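# Screw a fed screw tight into the red-taped corner hole

## Task

Take a screw from the screw feeder and drive it by turning it into the housing hole at the corner marked with red tape, until the motor halts on its own at the torque limit (a result showing stopped_at_torque=1). No screw tip may remain in any of the other three holes. Once tight, do not turn or shift that screw again. If a screw was pressed in rather than turned in, fully unscrew it and drive it in again properly. Afterwards release the screw and raise the screwdriver well clear above its head, then move away.

## Robot and tools

Robot: one arm with a powered screwdriver in place of a gripper. The tool point is the tip of the hex key when nothing is pressing on it. The key points along the tool point's own +z axis and can be pushed back up to 12 mm. A thin vacuum sleeve around the key can hold a screw. A flat block juts about 9 cm from the last joint's axis toward the screwdriver's -y side and rotates with it, so watch its clearance.

Scene frame: origin on the table top under the arm base, +z up, +y to the left when facing along +x. Results report end_effector_position (metres) and end_effector_quat_wxyz in this frame, plus linear (m/s) and angular (rad/s) velocities. The base may be tilted and the printed position can be off, more so at long reach. "Hand target" is the pose the controller is currently driving toward. A "pose unreachable" line means the clearance check altered or blocked the command.

The 9-number row (every number in [-1, 1]), used by both execute_actions and move, in this order: dx, dy, dz, rx, ry, rz, tool/spindle, torque_limit, sleeve_vacuum. The first six are an offset, not a pose: a target displacement measured in the tool point's own axes from its measured pose at the start of the action (for a call's first action, the last pose reported in this scene). 1.0 equals 0.6 m for dx, dy, dz and 180 degrees for rotation; rx, ry, rz form a single rotation vector. spindle: +1 turns the key clockwise at 500 rpm (drives in), -1 reverses at the same speed; full speed takes 0.5 s. torque_limit maps linearly from 0.3 N m at -1 to 1.2 N m at +1. sleeve_vacuum above 0.01 holds a screw; anything else releases it. Spindle, torque_limit and sleeve_vacuum persist until changed, and the motor keeps running between calls, even while you think, without the arm following the screw, so finish actions with spindle 0.

execute_actions(actions): a list of up to 15 actions. Each action is a table of up to 15 rows, one row per 1/30 s step; a table shorter than 15 repeats its final row for the remaining steps. Every row in an action is an offset from that action's start pose, not from the row before. An empty list only returns state and images. Per step the command is clipped to within 100 mm and 16 degrees of the measured pose, and afterwards the arm goes no further than the last clipped pose, so large displacements need several actions. Position takes priority over orientation. Motion lags commands by about 0.17 s.

move(target, speed, stop_force, blocking): target is one 9-number row whose offset is taken from the pose in the latest result that shows one. The tool point follows a straight path for 0.5 to 10 s (cut at 10 s), turning the shorter way. speed: m/s, 0.002 to 0.5, default 0.25; rotation up to twice that in rad/s. The path ignores obstacles, and the arm may lag, deviate or overshoot the speed, especially near full stretch. stop_force (N, 13 to 80, not before 0.2 s into the scene) ends the path when push against the motion rises that much above its pre-move level for 2 steps; the tool then backs to its pose 2 steps earlier and holds. Force is measured along the line to the target in the start axes, so it is unreliable on rotating moves. Use it only with very slow speeds when aiming past a surface; omit it when leaving a surface you press on. blocking=false returns after 0.5 s and cannot be combined with stop_force; until a result shows the move ended, check with wait(0) or call stop before sending other motion. The move: line gives the ending (done, contact, held, off_target, moving, fault) and limits (paced = command clipped; held = some steps blocked, after which motion can speed up abruptly), plus distance to target.

wait(seconds): 0 to 10; holds the last command, returns early if a running move ends. stop: brakes a running move (needs room); the tool keeps running. zoom_image(camera, region): camera is cam_high (672x504), cam_low (672x504) or cam_wrist (616x616); region [x0, y0, x1, y1] pixels from top-left, at most 504 by 504. finished_scene(scene): ends the current scene (give its number) irreversibly; the goal must already hold.

Engaging and driving: place the tool point on the screw axis, 2 mm below the top of the head, and rotate slowly with spindle between -0.2 and 0.2. Negative engages without advancing; positive engages and drives. While turning, move the arm along with the screw, 0.7 mm per turn. The motor halts at 95 % of torque_limit (head seated or thread jammed), and stopped_at_torque reads 1; a new positive spindle only restarts after spindle has been 0 or negative for 0.5 s continuously.

Wrist force and Wrist torque lines give the flange sensor reading in end-effector axes; when pressing a surface the force points back into the arm. Offsets are up to about 5.5 N, noise up to 3.4 N, saturation near 100 N; "no reading" is normal at start.

Avoid: a joint torque reaching its limit (shoulder pan 287, shoulder lift 287, elbow 130, wrists 46.9 N m) or any external force of 150 N, which halts the arm for 10 s and drops the rest of the call. The arm is stiff, so even a slight target beyond a firm contact can trigger this; approach slowly. Holding loads heats motors: MOTOR HOT appears from 70 °C and at 85 °C an OVER-TEMPERATURE FAULT brakes the arm. Do not push screws in, drop or slip them, slam, or knock anything off the table. Loose objects may occasionally be nudged. Joint ranges (rad): shoulder pan -3.142 to 3.142, shoulder lift -6.283 to 6.283, elbow 0.000 to 3.142, wrists -6.283 to 6.283.

Each tool is called after "Request:" by a JSON object that holds its "fn" and its "kwargs".

## Session

Request:
{"fn": "execute_actions", "kwargs": {"actions": []}}

Scene clock: 0.00 s.
end_effector_position=(+0.4035, +0.2524, +0.3583) sleeve_vacuum_kpa=0 screw_detected=0 stopped_at_torque=0 turns=0.00 end_effector_quat_wxyz=(+0.267, +0.641, +0.667, -0.270) end_effector_velocity=(-0.001, -0.001, -0.000) end_effector_angular_velocity=(+0.001, +0.000, -0.002)
Joint positions: [-0.455 -2.118  2.163 -1.614 -1.572 -0.455]
Joint velocities: [-0.001  0.     0.001  0.001  0.     0.   ]
Wrist force (N, on the end effector, along its own x y z axes, offset not removed): no reading
Wrist torque (N m, same axes, about the end effector's origin, offset not removed): no reading
Hand target: +0.403, +0.252, +0.358; +0.267, +0.641, +0.667, -0.270

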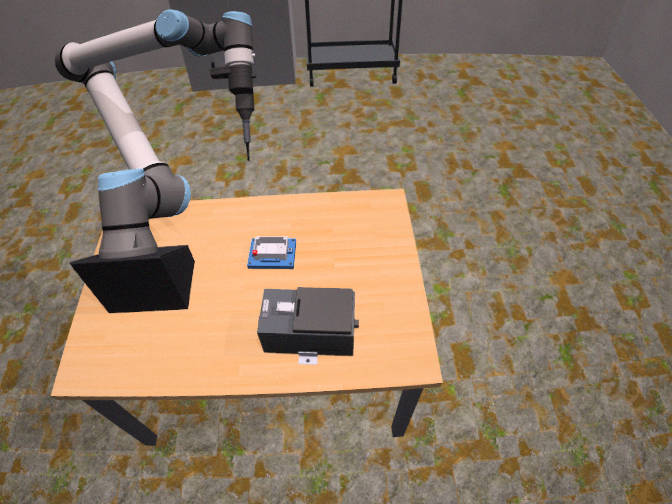

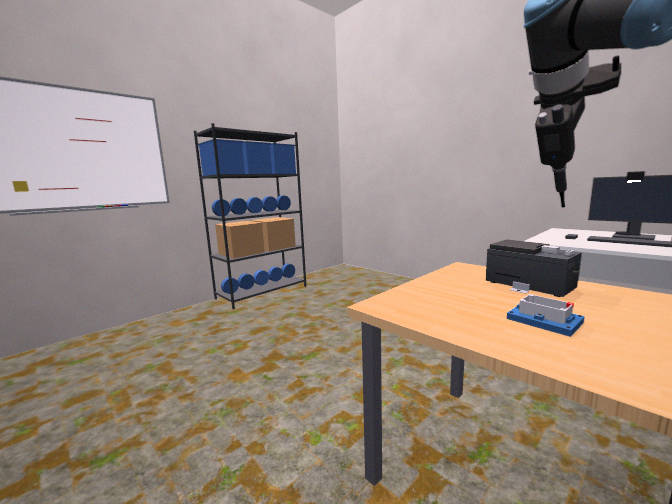

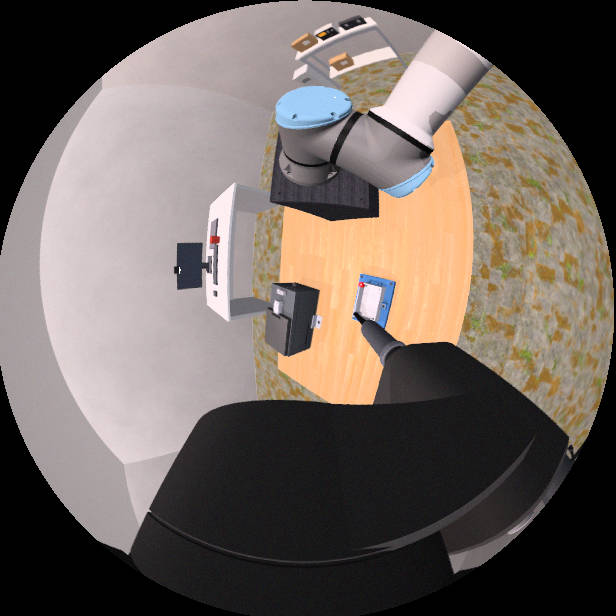

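Request:
{"fn": "move", "kwargs": {"target": [-0.317,0.035,0.682,0,0.248,0,0,0,0], "speed": 0.35}}

Request:
{"fn": "zoom_image", "kwargs": {"camera": "cam_wrist", "region": [310, 280, 400, 350]}}

Request:
{"fn": "zoom_image", "kwargs": {"camera": "cam_high", "region": [240, 270, 300, 320]}}

Scene clock: 3.00 s.
end_effector_position=(+0.4357, -0.1686, +0.1998) sleeve_vacuum_kpa=0 screw_detected=0 stopped_at_torque=0 turns=0.00 end_effector_quat_wxyz=(-0.007, +0.695, +0.719, -0.006) end_effector_velocity=(+0.001, -0.001, -0.001) end_effector_angular_velocity=(+0.001, +0.002, +0.002)
Joint positions: [-1.1   -1.041  2.241 -2.048 -1.247 -1.224]
Joint velocities: [ 0.002  0.004 -0.003  0.    -0.    -0.001]
Wrist force (N, on the end effector, along its own x y z axes, offset not removed): [3.3 -2.9 1.4]
Wrist torque (N m, same axes, about the end effector's origin, offset not removed): [-0.84 -0.73 0.15]
Hand target: +0.436, -0.169, +0.200; -0.007, +0.695, +0.719, -0.005
Off the commanded pose: 0.001 m, 0 deg.
move: done

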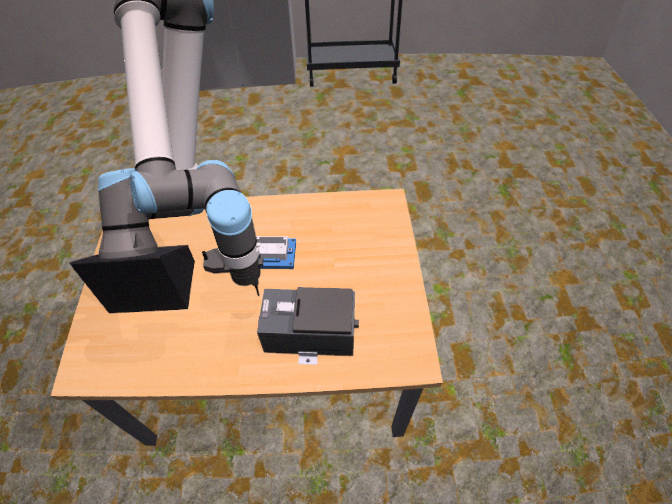

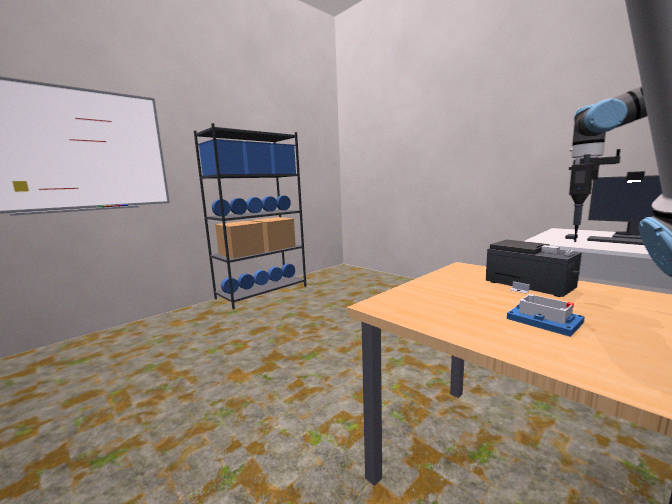

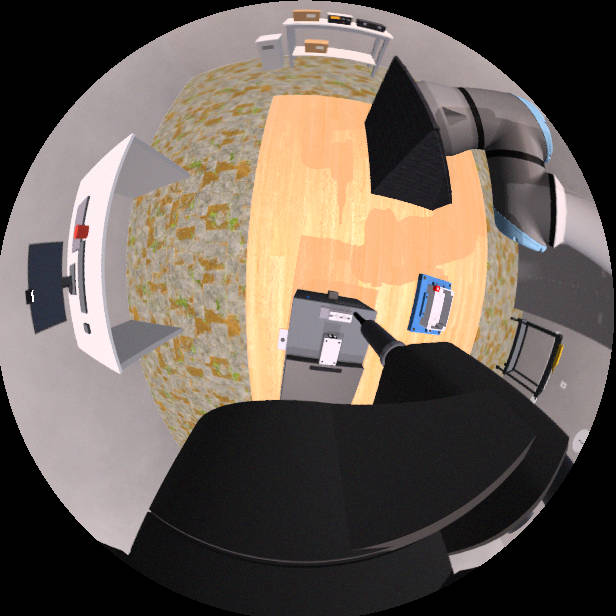

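Region (310, 280, 400, 350) of cam_wrist's 616x616 image, scaled by 5.600, with more detail than that image has.

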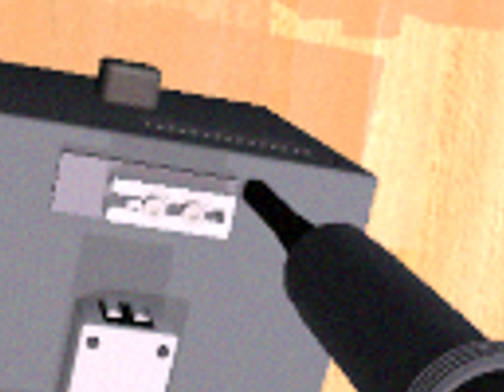

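Region (240, 270, 300, 320) of cam_high's 672x504 image, scaled by 8.400, with more detail than that image has.

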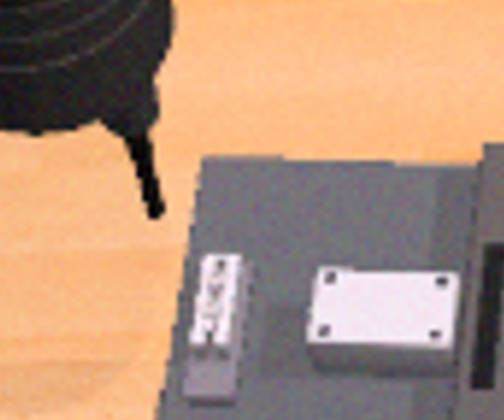

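Request:
{"fn": "move", "kwargs": {"target": [-0.0175,0.021,0.04,0,0,0,0,0,0], "speed": 0.1}}

Request:
{"fn": "zoom_image", "kwargs": {"camera": "cam_wrist", "region": [320, 290, 380, 340]}}

Request:
{"fn": "zoom_image", "kwargs": {"camera": "cam_high", "region": [245, 280, 285, 315]}}

Request:
{"fn": "zoom_image", "kwargs": {"camera": "cam_low", "region": [540, 225, 590, 265]}}

Scene clock: 5.27 s.
end_effector_position=(+0.4482, -0.1786, +0.1756) sleeve_vacuum_kpa=0 screw_detected=0 stopped_at_torque=0 turns=0.00 end_effector_quat_wxyz=(-0.007, +0.695, +0.719, -0.006) end_effector_velocity=(-0.000, -0.000, -0.002) end_effector_angular_velocity=(+0.002, +0.000, -0.002)
Joint positions: [-1.075 -0.991  2.237 -2.1   -1.23  -1.204]
Joint velocities: [-0.     0.004  0.001 -0.002  0.001  0.001]
Wrist force (N, on the end effector, along its own x y z axes, offset not removed): [1.7 -2.8 1.5]
Wrist torque (N m, same axes, about the end effector's origin, offset not removed): [-0.85 -0.35 0.12]
Hand target: +0.448, -0.179, +0.176; -0.007, +0.695, +0.719, -0.006
Off the commanded pose: 0.000 m, 0 deg.
move: done

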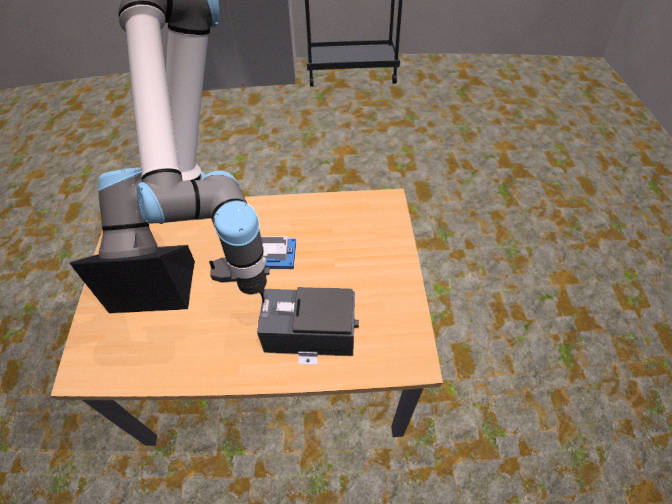

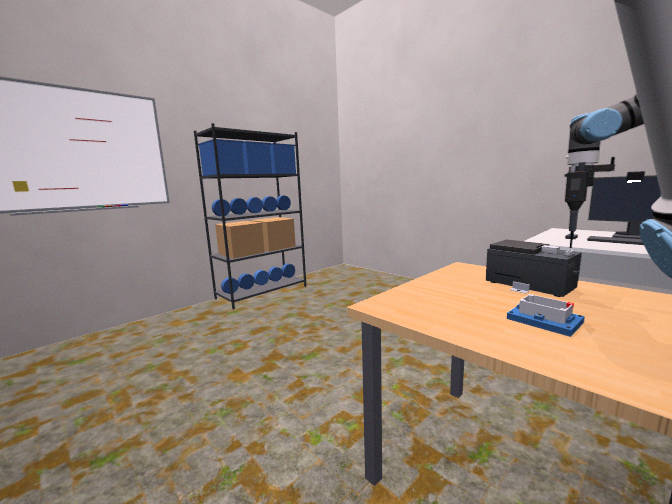

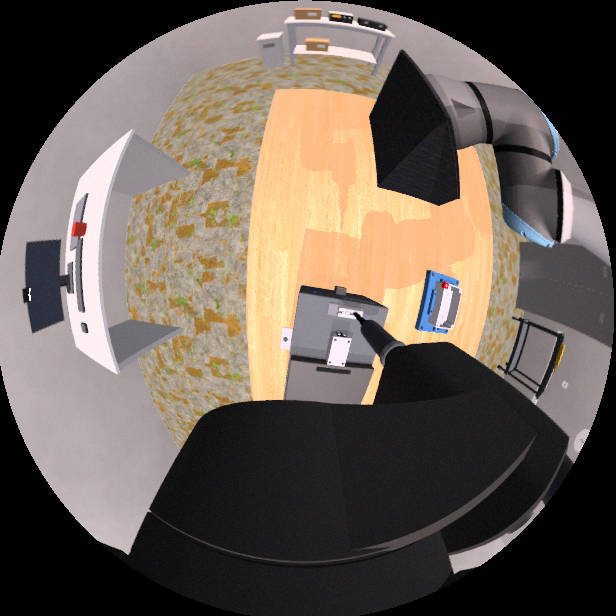

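Region (320, 290, 380, 340) of cam_wrist's 616x616 image, scaled by 8.400, with more detail than that image has.

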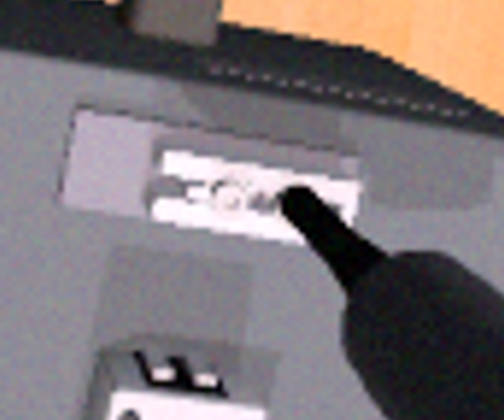

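Region (245, 280, 285, 315) of cam_high's 672x504 image, scaled by 12.600, with more detail than that image has; it fills the top 441 rows of this view, and the rest is white.

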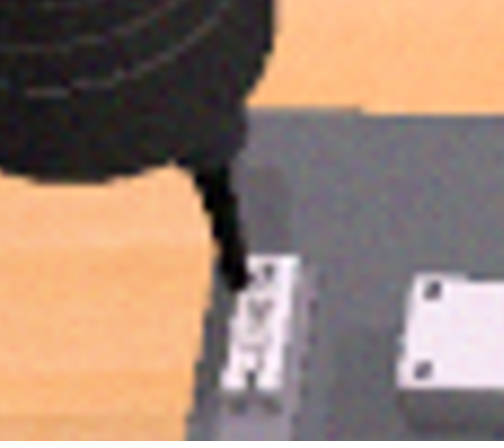

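Region (540, 225, 590, 265) of cam_low's 672x504 image, scaled by 10.080, with more detail than that image has; it fills the top 403 rows of this view, and the rest is white.

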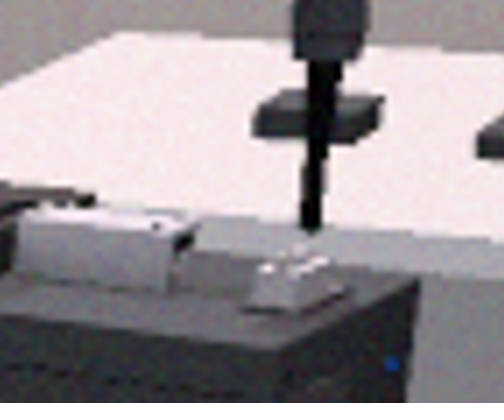

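Request:
{"fn": "move", "kwargs": {"target": [0.0025,0.001,0.013,0,0,0,0,0,0], "speed": 0.05}}

Request:
{"fn": "zoom_image", "kwargs": {"camera": "cam_wrist", "region": [330, 295, 375, 332]}}

Request:
{"fn": "zoom_image", "kwargs": {"camera": "cam_high", "region": [250, 285, 280, 312]}}

Request:
{"fn": "zoom_image", "kwargs": {"camera": "cam_low", "region": [550, 235, 585, 263]}}

Scene clock: 8.17 s.
end_effector_position=(+0.4486, -0.1771, +0.1679) sleeve_vacuum_kpa=0 screw_detected=0 stopped_at_torque=0 turns=0.00 end_effector_quat_wxyz=(-0.007, +0.695, +0.719, -0.006) end_effector_velocity=(+0.000, -0.000, -0.002) end_effector_angular_velocity=(-0.000, -0.000, +0.000)
Joint positions: [-1.069 -0.985  2.245 -2.116 -1.226 -1.199]
Joint velocities: [ 0.001  0.002  0.002 -0.004  0.001  0.001]
Wrist force (N, on the end effector, along its own x y z axes, offset not removed): [2.0 -1.8 1.6]
Wrist torque (N m, same axes, about the end effector's origin, offset not removed): [-0.49 -0.35 0.00]
Hand target: +0.449, -0.177, +0.168; -0.007, +0.695, +0.719, -0.006
Off the commanded pose: 0.000 m, 0 deg.
move: done

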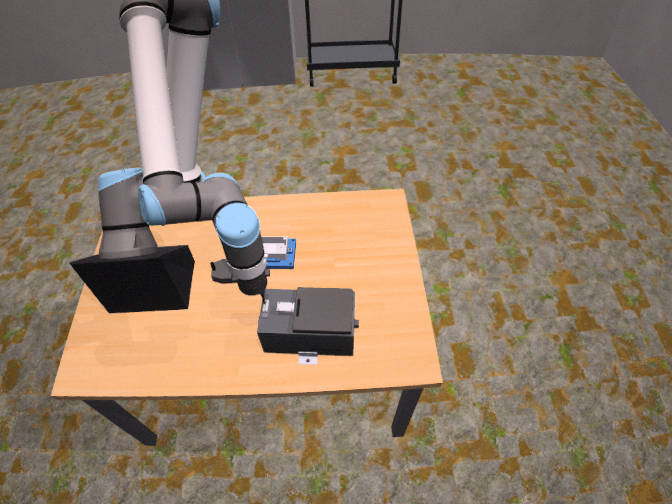

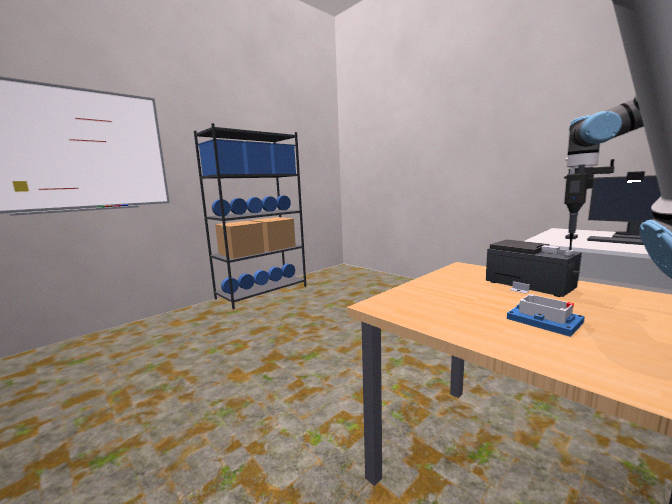

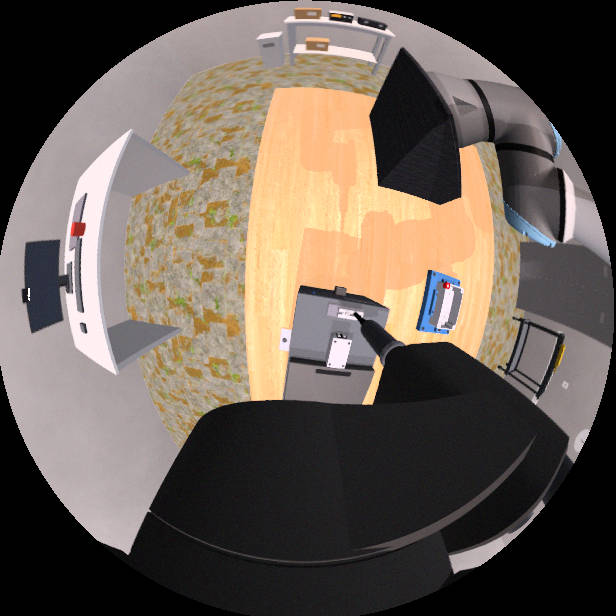

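Region (330, 295, 375, 332) of cam_wrist's 616x616 image, scaled by 11.200, with more detail than that image has; it fills the top 414 rows of this view, and the rest is white.

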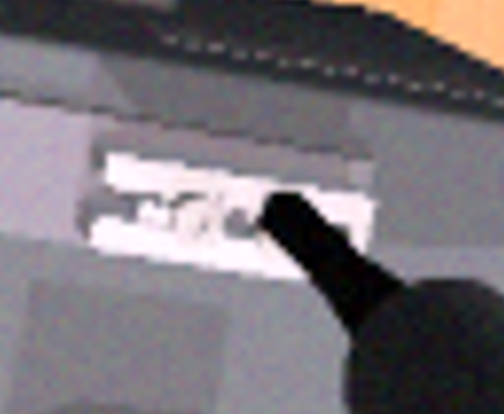

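Region (250, 285, 280, 312) of cam_high's 672x504 image, scaled by 16.800, with more detail than that image has; it fills the top 454 rows of this view, and the rest is white.

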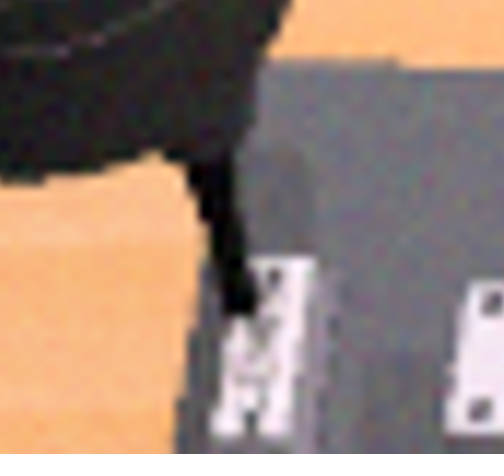

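Region (550, 235, 585, 263) of cam_low's 672x504 image, scaled by 14.400, with more detail than that image has; it fills the top 403 rows of this view, and the rest is white.

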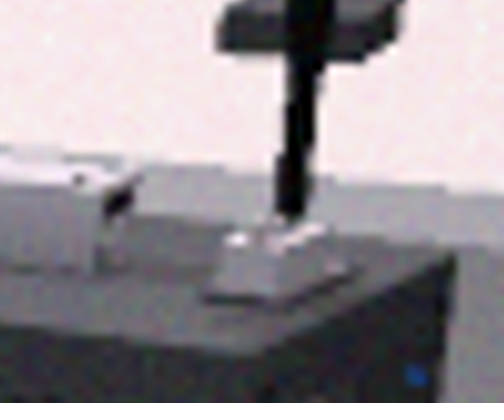

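Request:
{"fn": "execute_actions", "kwargs": {"actions": [[[-0.001,0.0037,0,0,0,0,0,0,0]],[[0,0,0.006,0,0,0,-0.15,0,1]],[[0,0,0.003,0,0,0,-0.15,0,1]],[[0,0,0,0,0,0,-0.15,0,1]],[[0,0,0,0,0,0,0,0,1]]]}}

Request:
{"fn": "zoom_image", "kwargs": {"camera": "cam_wrist", "region": [330, 295, 375, 332]}}

Scene clock: 12.33 s.
end_effector_position=(+0.4507, -0.1776, +0.1625) sleeve_vacuum_kpa=14 screw_detected=0 stopped_at_torque=0 turns=-1.85 end_effector_quat_wxyz=(-0.007, +0.695, +0.719, -0.006) end_effector_velocity=(-0.001, -0.000, +0.001) end_effector_angular_velocity=(+0.001, -0.001, -0.002)
Joint positions: [-1.063 -0.977  2.246 -2.127 -1.222 -1.194]
Joint velocities: [-0.002  0.     0.     0.001 -0.    -0.   ]
Wrist force (N, on the end effector, along its own x y z axes, offset not removed): [1.2 -0.2 -2.8]
Wrist torque (N m, same axes, about the end effector's origin, offset not removed): [-0.33 -0.69 0.05]
Hand target: +0.451, -0.178, +0.163; -0.007, +0.695, +0.719, -0.006
Off the commanded pose: 0.000 m, 0 deg.

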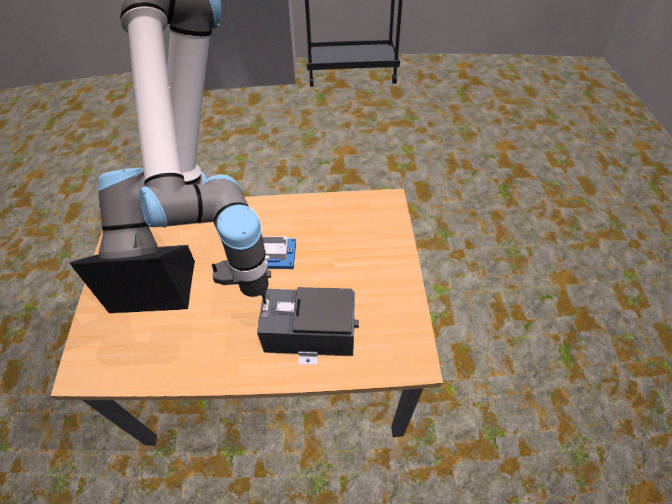

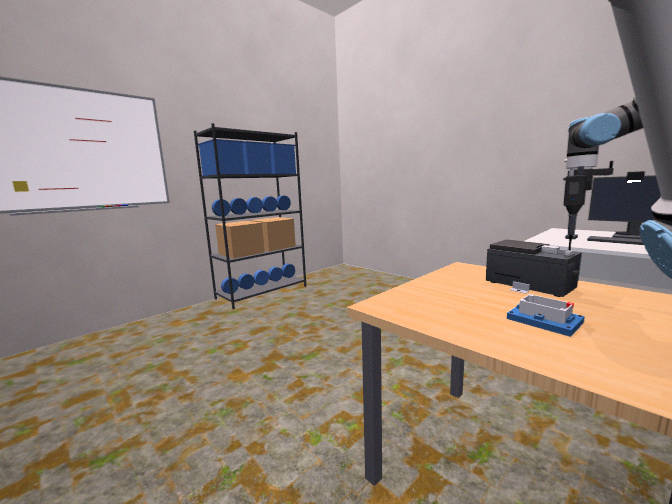

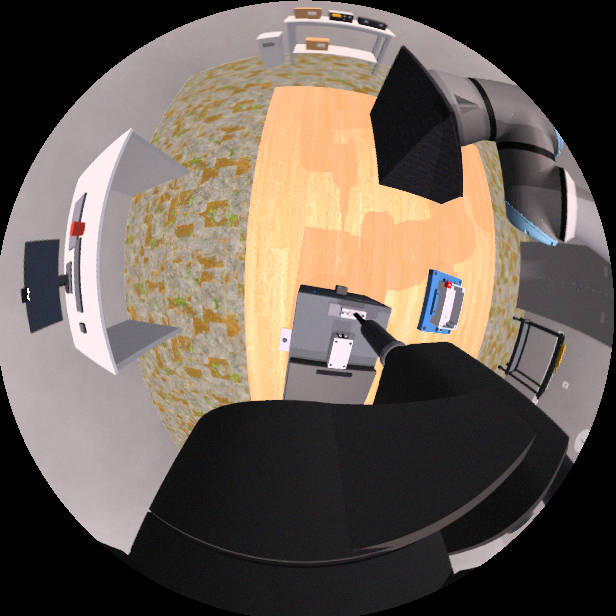

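Region (330, 295, 375, 332) of cam_wrist's 616x616 image, scaled by 11.200, with more detail than that image has; it fills the top 414 rows of this view, and the rest is white.

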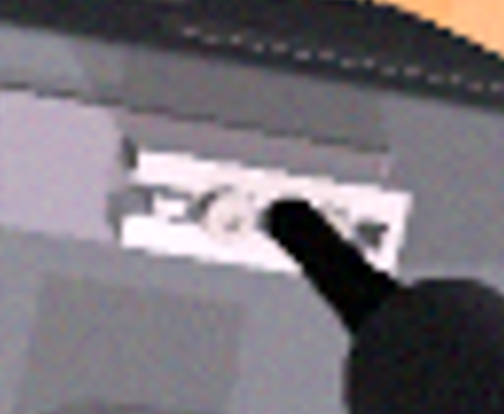

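Request:
{"fn": "execute_actions", "kwargs": {"actions": [[[0,0,-0.005,0,0,0,0,0,1]],[[0.004,0.0015,0,0,0,0,0,0,1]],[[0,0,0.005,0,0,0,-0.15,0,1]],[[0,0,0,0,0,0,-0.15,0,1]],[[0,0,0,0,0,0,0,0,1]]]}}

Request:
{"fn": "zoom_image", "kwargs": {"camera": "cam_wrist", "region": [330, 295, 375, 332]}}

Scene clock: 15.77 s.
end_effector_position=(+0.4515, -0.1752, +0.1625) sleeve_vacuum_kpa=14 screw_detected=0 stopped_at_torque=0 turns=-3.07 end_effector_quat_wxyz=(-0.007, +0.695, +0.719, -0.006) end_effector_velocity=(+0.000, -0.001, +0.002) end_effector_angular_velocity=(+0.000, -0.002, -0.002)
Joint positions: [-1.06  -0.98   2.248 -2.126 -1.221 -1.192]
Joint velocities: [-0.002 -0.001 -0.001  0.002  0.     0.   ]
Wrist force (N, on the end effector, along its own x y z axes, offset not removed): [-2.5 -1.5 -5.4]
Wrist torque (N m, same axes, about the end effector's origin, offset not removed): [-0.68 -0.46 0.08]
Hand target: +0.452, -0.175, +0.162; -0.007, +0.695, +0.719, -0.006
Off the commanded pose: 0.000 m, 0 deg.

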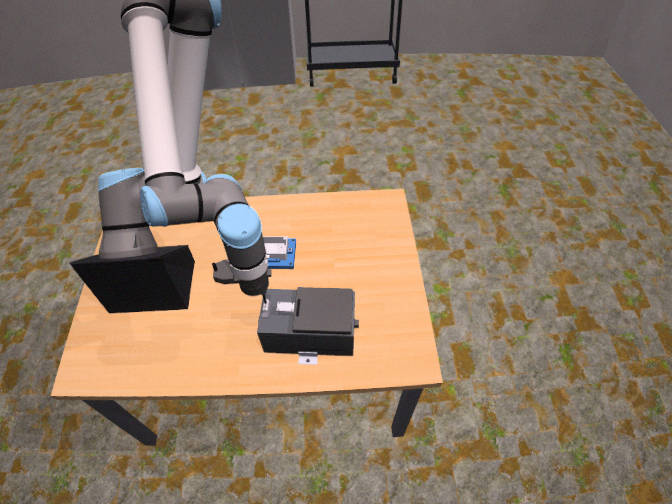

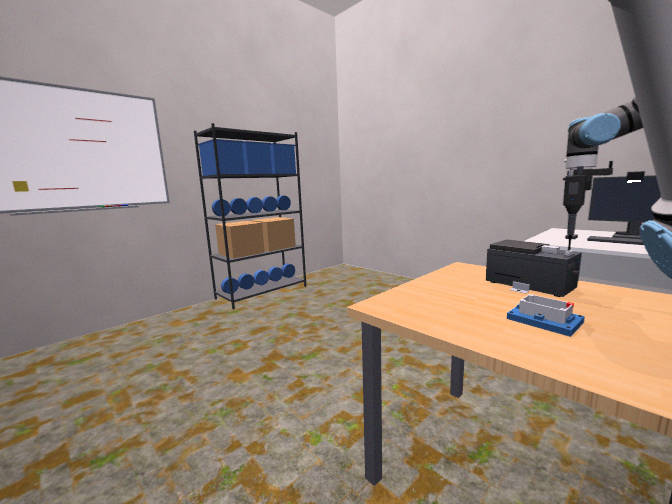

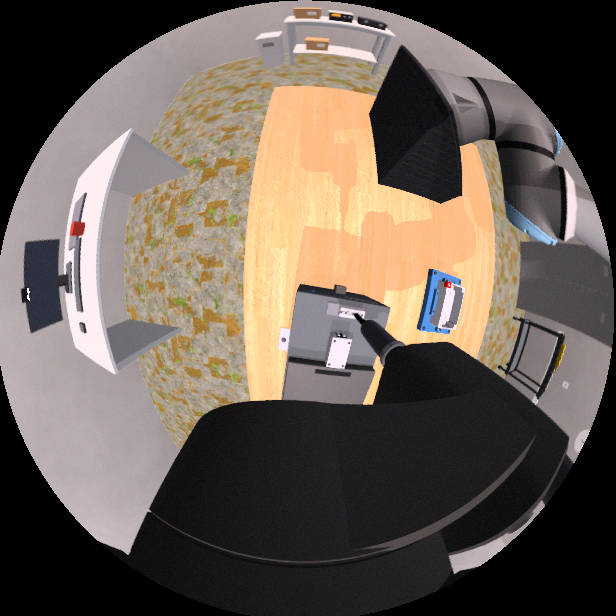

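Region (330, 295, 375, 332) of cam_wrist's 616x616 image, scaled by 11.200, with more detail than that image has; it fills the top 414 rows of this view, and the rest is white.

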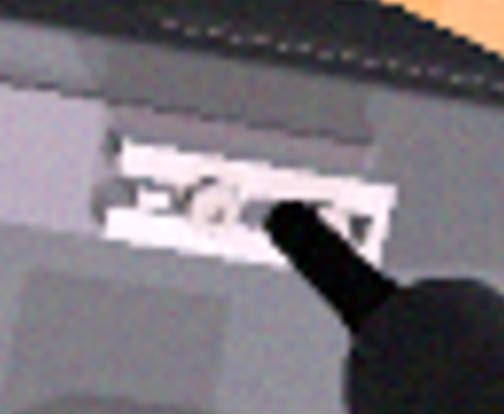

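Request:
{"fn": "execute_actions", "kwargs": {"actions": [[[0,0,-0.004,0,0,0,0,0,1]],[[0.0025,0.0008,0,0,0,0,0,0,1]],[[0,0,0.004,0,0,0,-0.15,0,1]],[[0,0,0,0,0,0,-0.15,0,1]],[[0,0,0,0,0,0,0,0,1]]]}}

Request:
{"fn": "zoom_image", "kwargs": {"camera": "cam_wrist", "region": [330, 295, 375, 332]}}

Request:
{"fn": "zoom_image", "kwargs": {"camera": "cam_high", "region": [250, 285, 280, 312]}}

Scene clock: 20.40 s.
end_effector_position=(+0.4520, -0.1737, +0.1625) sleeve_vacuum_kpa=14 screw_detected=0 stopped_at_torque=0 turns=-4.29 end_effector_quat_wxyz=(-0.007, +0.695, +0.719, -0.006) end_effector_velocity=(+0.001, -0.001, -0.000) end_effector_angular_velocity=(-0.001, +0.000, +0.001)
Joint positions: [-1.059 -0.982  2.249 -2.125 -1.22  -1.191]
Joint velocities: [ 0.001  0.001 -0.001 -0.001 -0.     0.   ]
Wrist force (N, on the end effector, along its own x y z axes, offset not removed): [-5.2 -1.1 -4.8]
Wrist torque (N m, same axes, about the end effector's origin, offset not removed): [-0.85 -0.09 0.23]
Hand target: +0.452, -0.174, +0.162; -0.007, +0.695, +0.719, -0.006
Off the commanded pose: 0.000 m, 0 deg.

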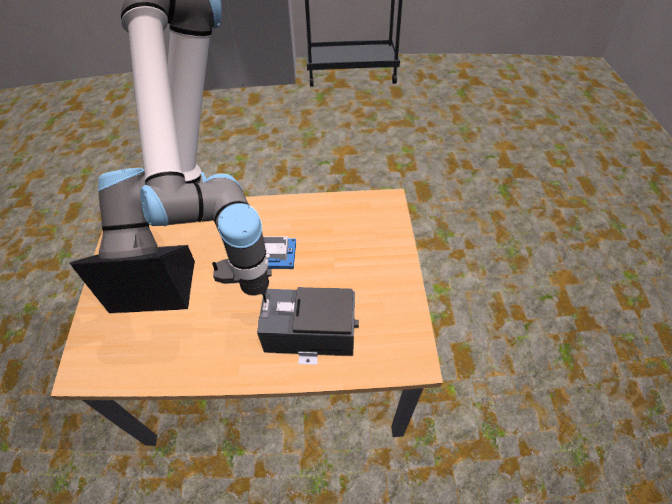

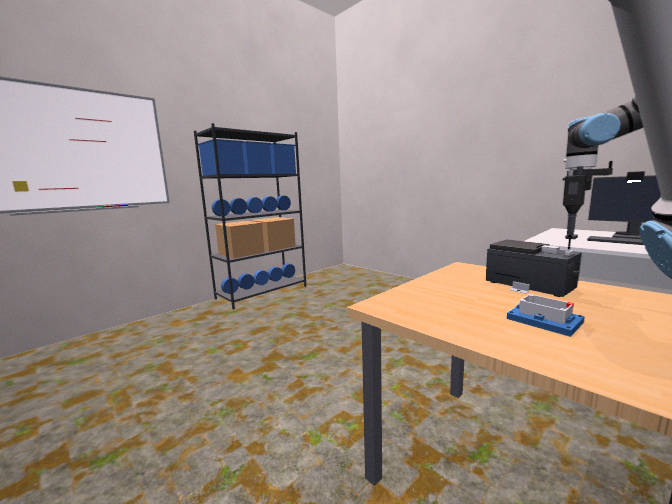

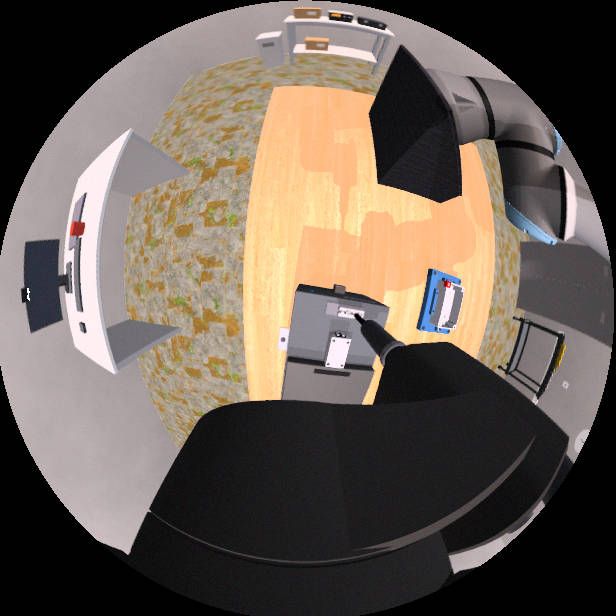

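Region (330, 295, 375, 332) of cam_wrist's 616x616 image, scaled by 11.200, with more detail than that image has; it fills the top 414 rows of this view, and the rest is white.

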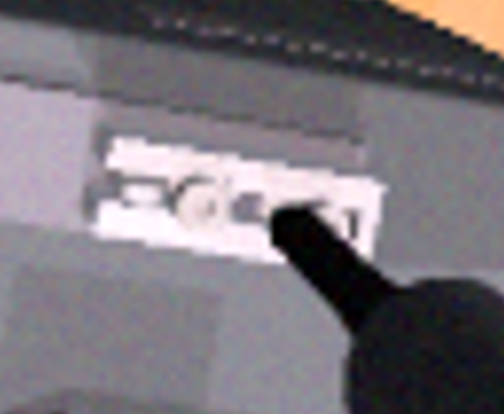

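Region (250, 285, 280, 312) of cam_high's 672x504 image, scaled by 16.800, with more detail than that image has; it fills the top 454 rows of this view, and the rest is white.

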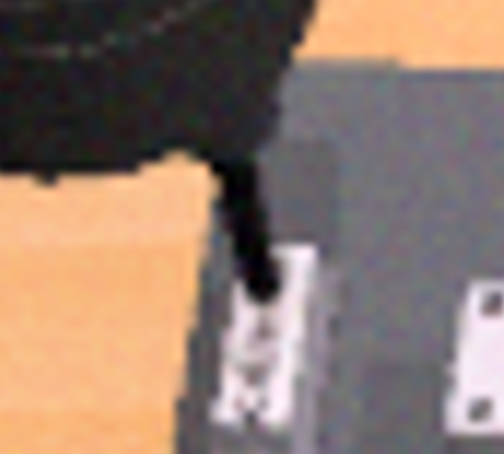

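Request:
{"fn": "execute_actions", "kwargs": {"actions": [[[0,0,-0.008,0,0,0,0,0,0]],[[-0.019,-0.0025,0,0,0,0,0,0,0]],[[0,0,0.003,0,0,0,0,0,0]]]}}

Request:
{"fn": "zoom_image", "kwargs": {"camera": "cam_wrist", "region": [330, 295, 375, 332]}}

Request:
{"fn": "zoom_image", "kwargs": {"camera": "cam_high", "region": [250, 285, 280, 312]}}

Scene clock: 23.47 s.
end_effector_position=(+0.4509, -0.1851, +0.1655) sleeve_vacuum_kpa=0 screw_detected=0 stopped_at_torque=0 turns=-4.29 end_effector_quat_wxyz=(-0.007, +0.695, +0.719, -0.006) end_effector_velocity=(+0.001, -0.001, +0.001) end_effector_angular_velocity=(+0.000, -0.003, -0.001)
Joint positions: [-1.069 -0.967  2.236 -2.124 -1.226 -1.199]
Joint velocities: [-0.002  0.001 -0.001 -0.     0.001  0.   ]
Wrist force (N, on the end effector, along its own x y z axes, offset not removed): [1.1 -1.2 -3.1]
Wrist torque (N m, same axes, about the end effector's origin, offset not removed): [-0.47 -0.13 -0.03]
Hand target: +0.451, -0.185, +0.165; -0.007, +0.695, +0.719, -0.006
Off the commanded pose: 0.000 m, 0 deg.

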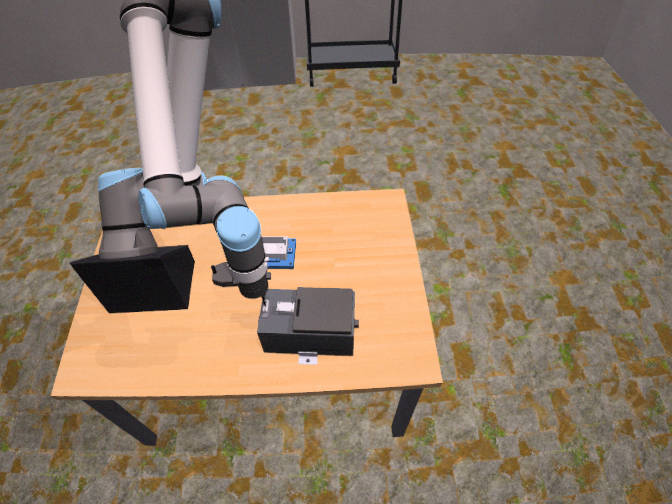

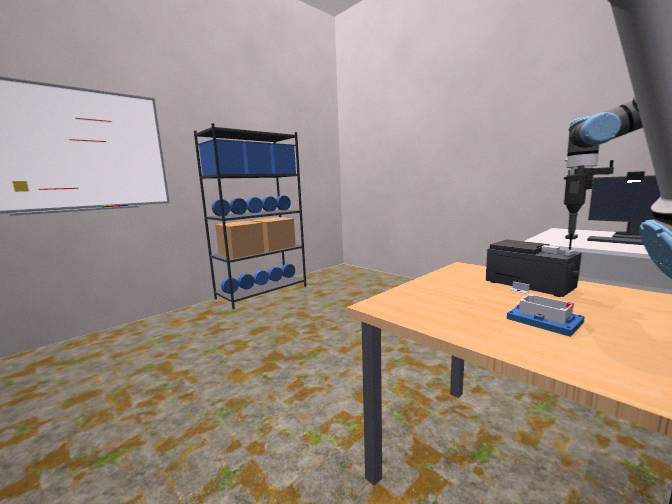

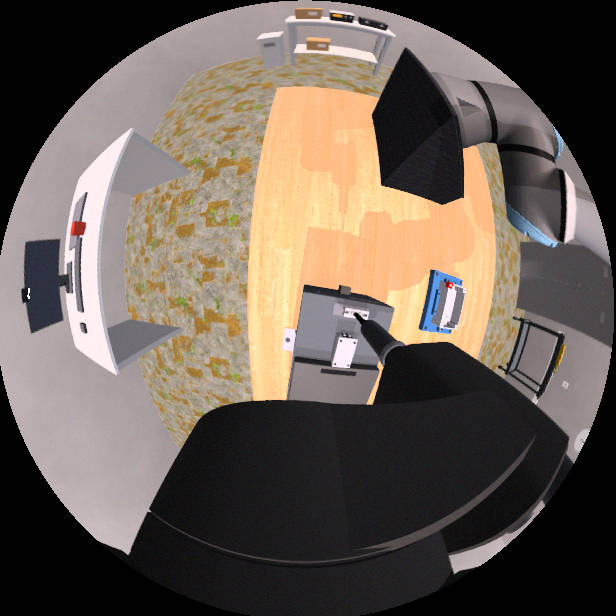

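Region (330, 295, 375, 332) of cam_wrist's 616x616 image, scaled by 11.200, with more detail than that image has; it fills the top 414 rows of this view, and the rest is white.

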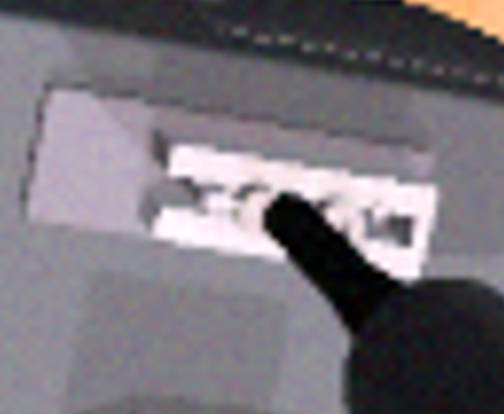

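Region (250, 285, 280, 312) of cam_high's 672x504 image, scaled by 16.800, with more detail than that image has; it fills the top 454 rows of this view, and the rest is white.

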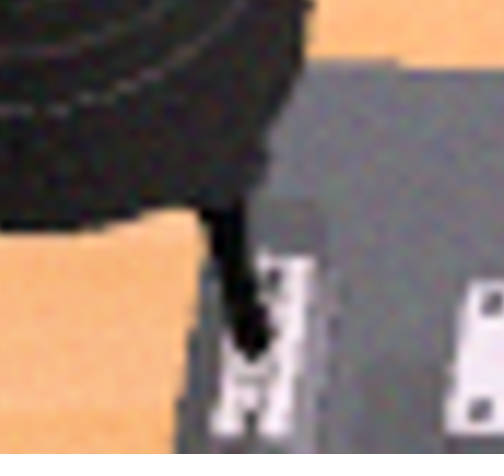

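Request:
{"fn": "execute_actions", "kwargs": {"actions": [[[0,0,-0.003,0,0,0,0,0,1]],[[-0.0042,0,0,0,0,0,0,0,1]],[[0,0,0.007,0,0,0,-0.15,0,1]],[[0,0,0,0,0,0,-0.15,0,1]],[[0,0,0,0,0,0,0,0,1]]]}}

Request:
{"fn": "zoom_image", "kwargs": {"camera": "cam_wrist", "region": [330, 295, 375, 332]}}

Scene clock: 27.30 s.
end_effector_position=(+0.4510, -0.1876, +0.1631) sleeve_vacuum_kpa=40 screw_detected=1 stopped_at_torque=0 turns=-5.51 end_effector_quat_wxyz=(-0.007, +0.695, +0.719, -0.006) end_effector_velocity=(-0.000, -0.000, -0.000) end_effector_angular_velocity=(+0.000, +0.002, +0.000)
Joint positions: [-1.069 -0.96   2.235 -2.13  -1.226 -1.199]
Joint velocities: [ 0.001  0.001 -0.001  0.    -0.001  0.   ]
Wrist force (N, on the end effector, along its own x y z axes, offset not removed): [-0.3 -2.0 -2.4]
Wrist torque (N m, same axes, about the end effector's origin, offset not removed): [-0.59 0.12 0.16]
Hand target: +0.451, -0.188, +0.163; -0.007, +0.695, +0.719, -0.006
Off the commanded pose: 0.000 m, 0 deg.

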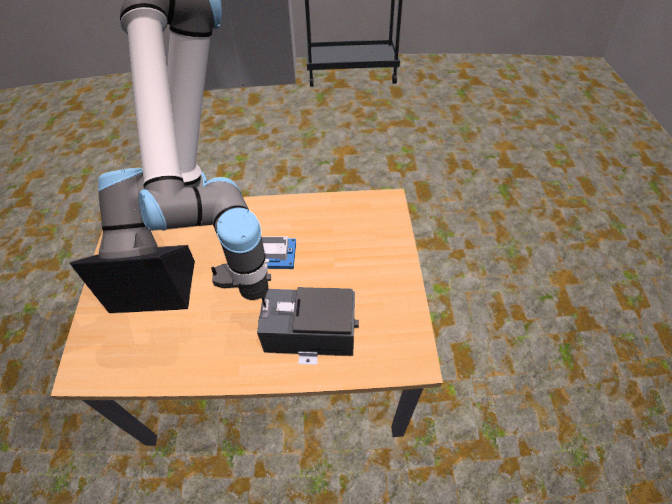

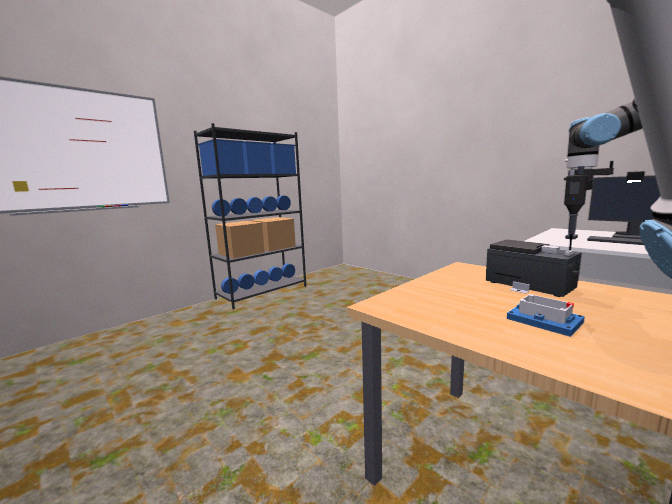

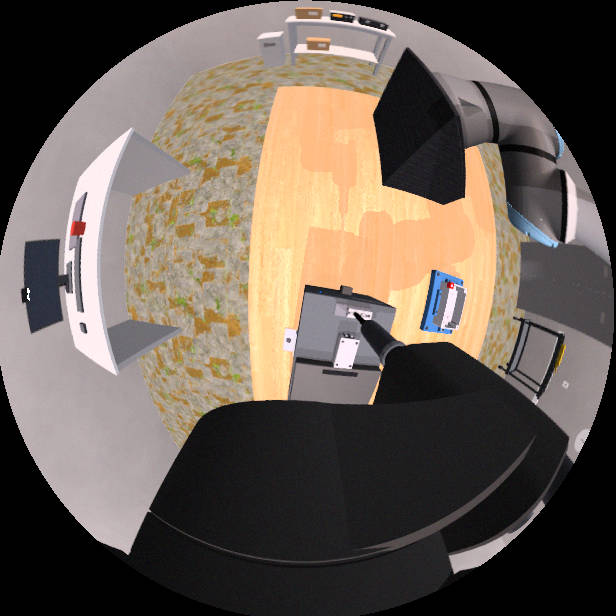

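Region (330, 295, 375, 332) of cam_wrist's 616x616 image, scaled by 11.200, with more detail than that image has; it fills the top 414 rows of this view, and the rest is white.

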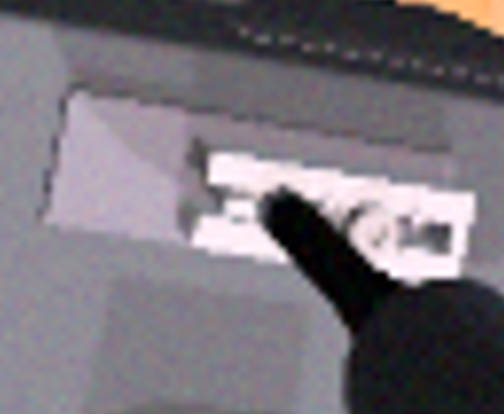

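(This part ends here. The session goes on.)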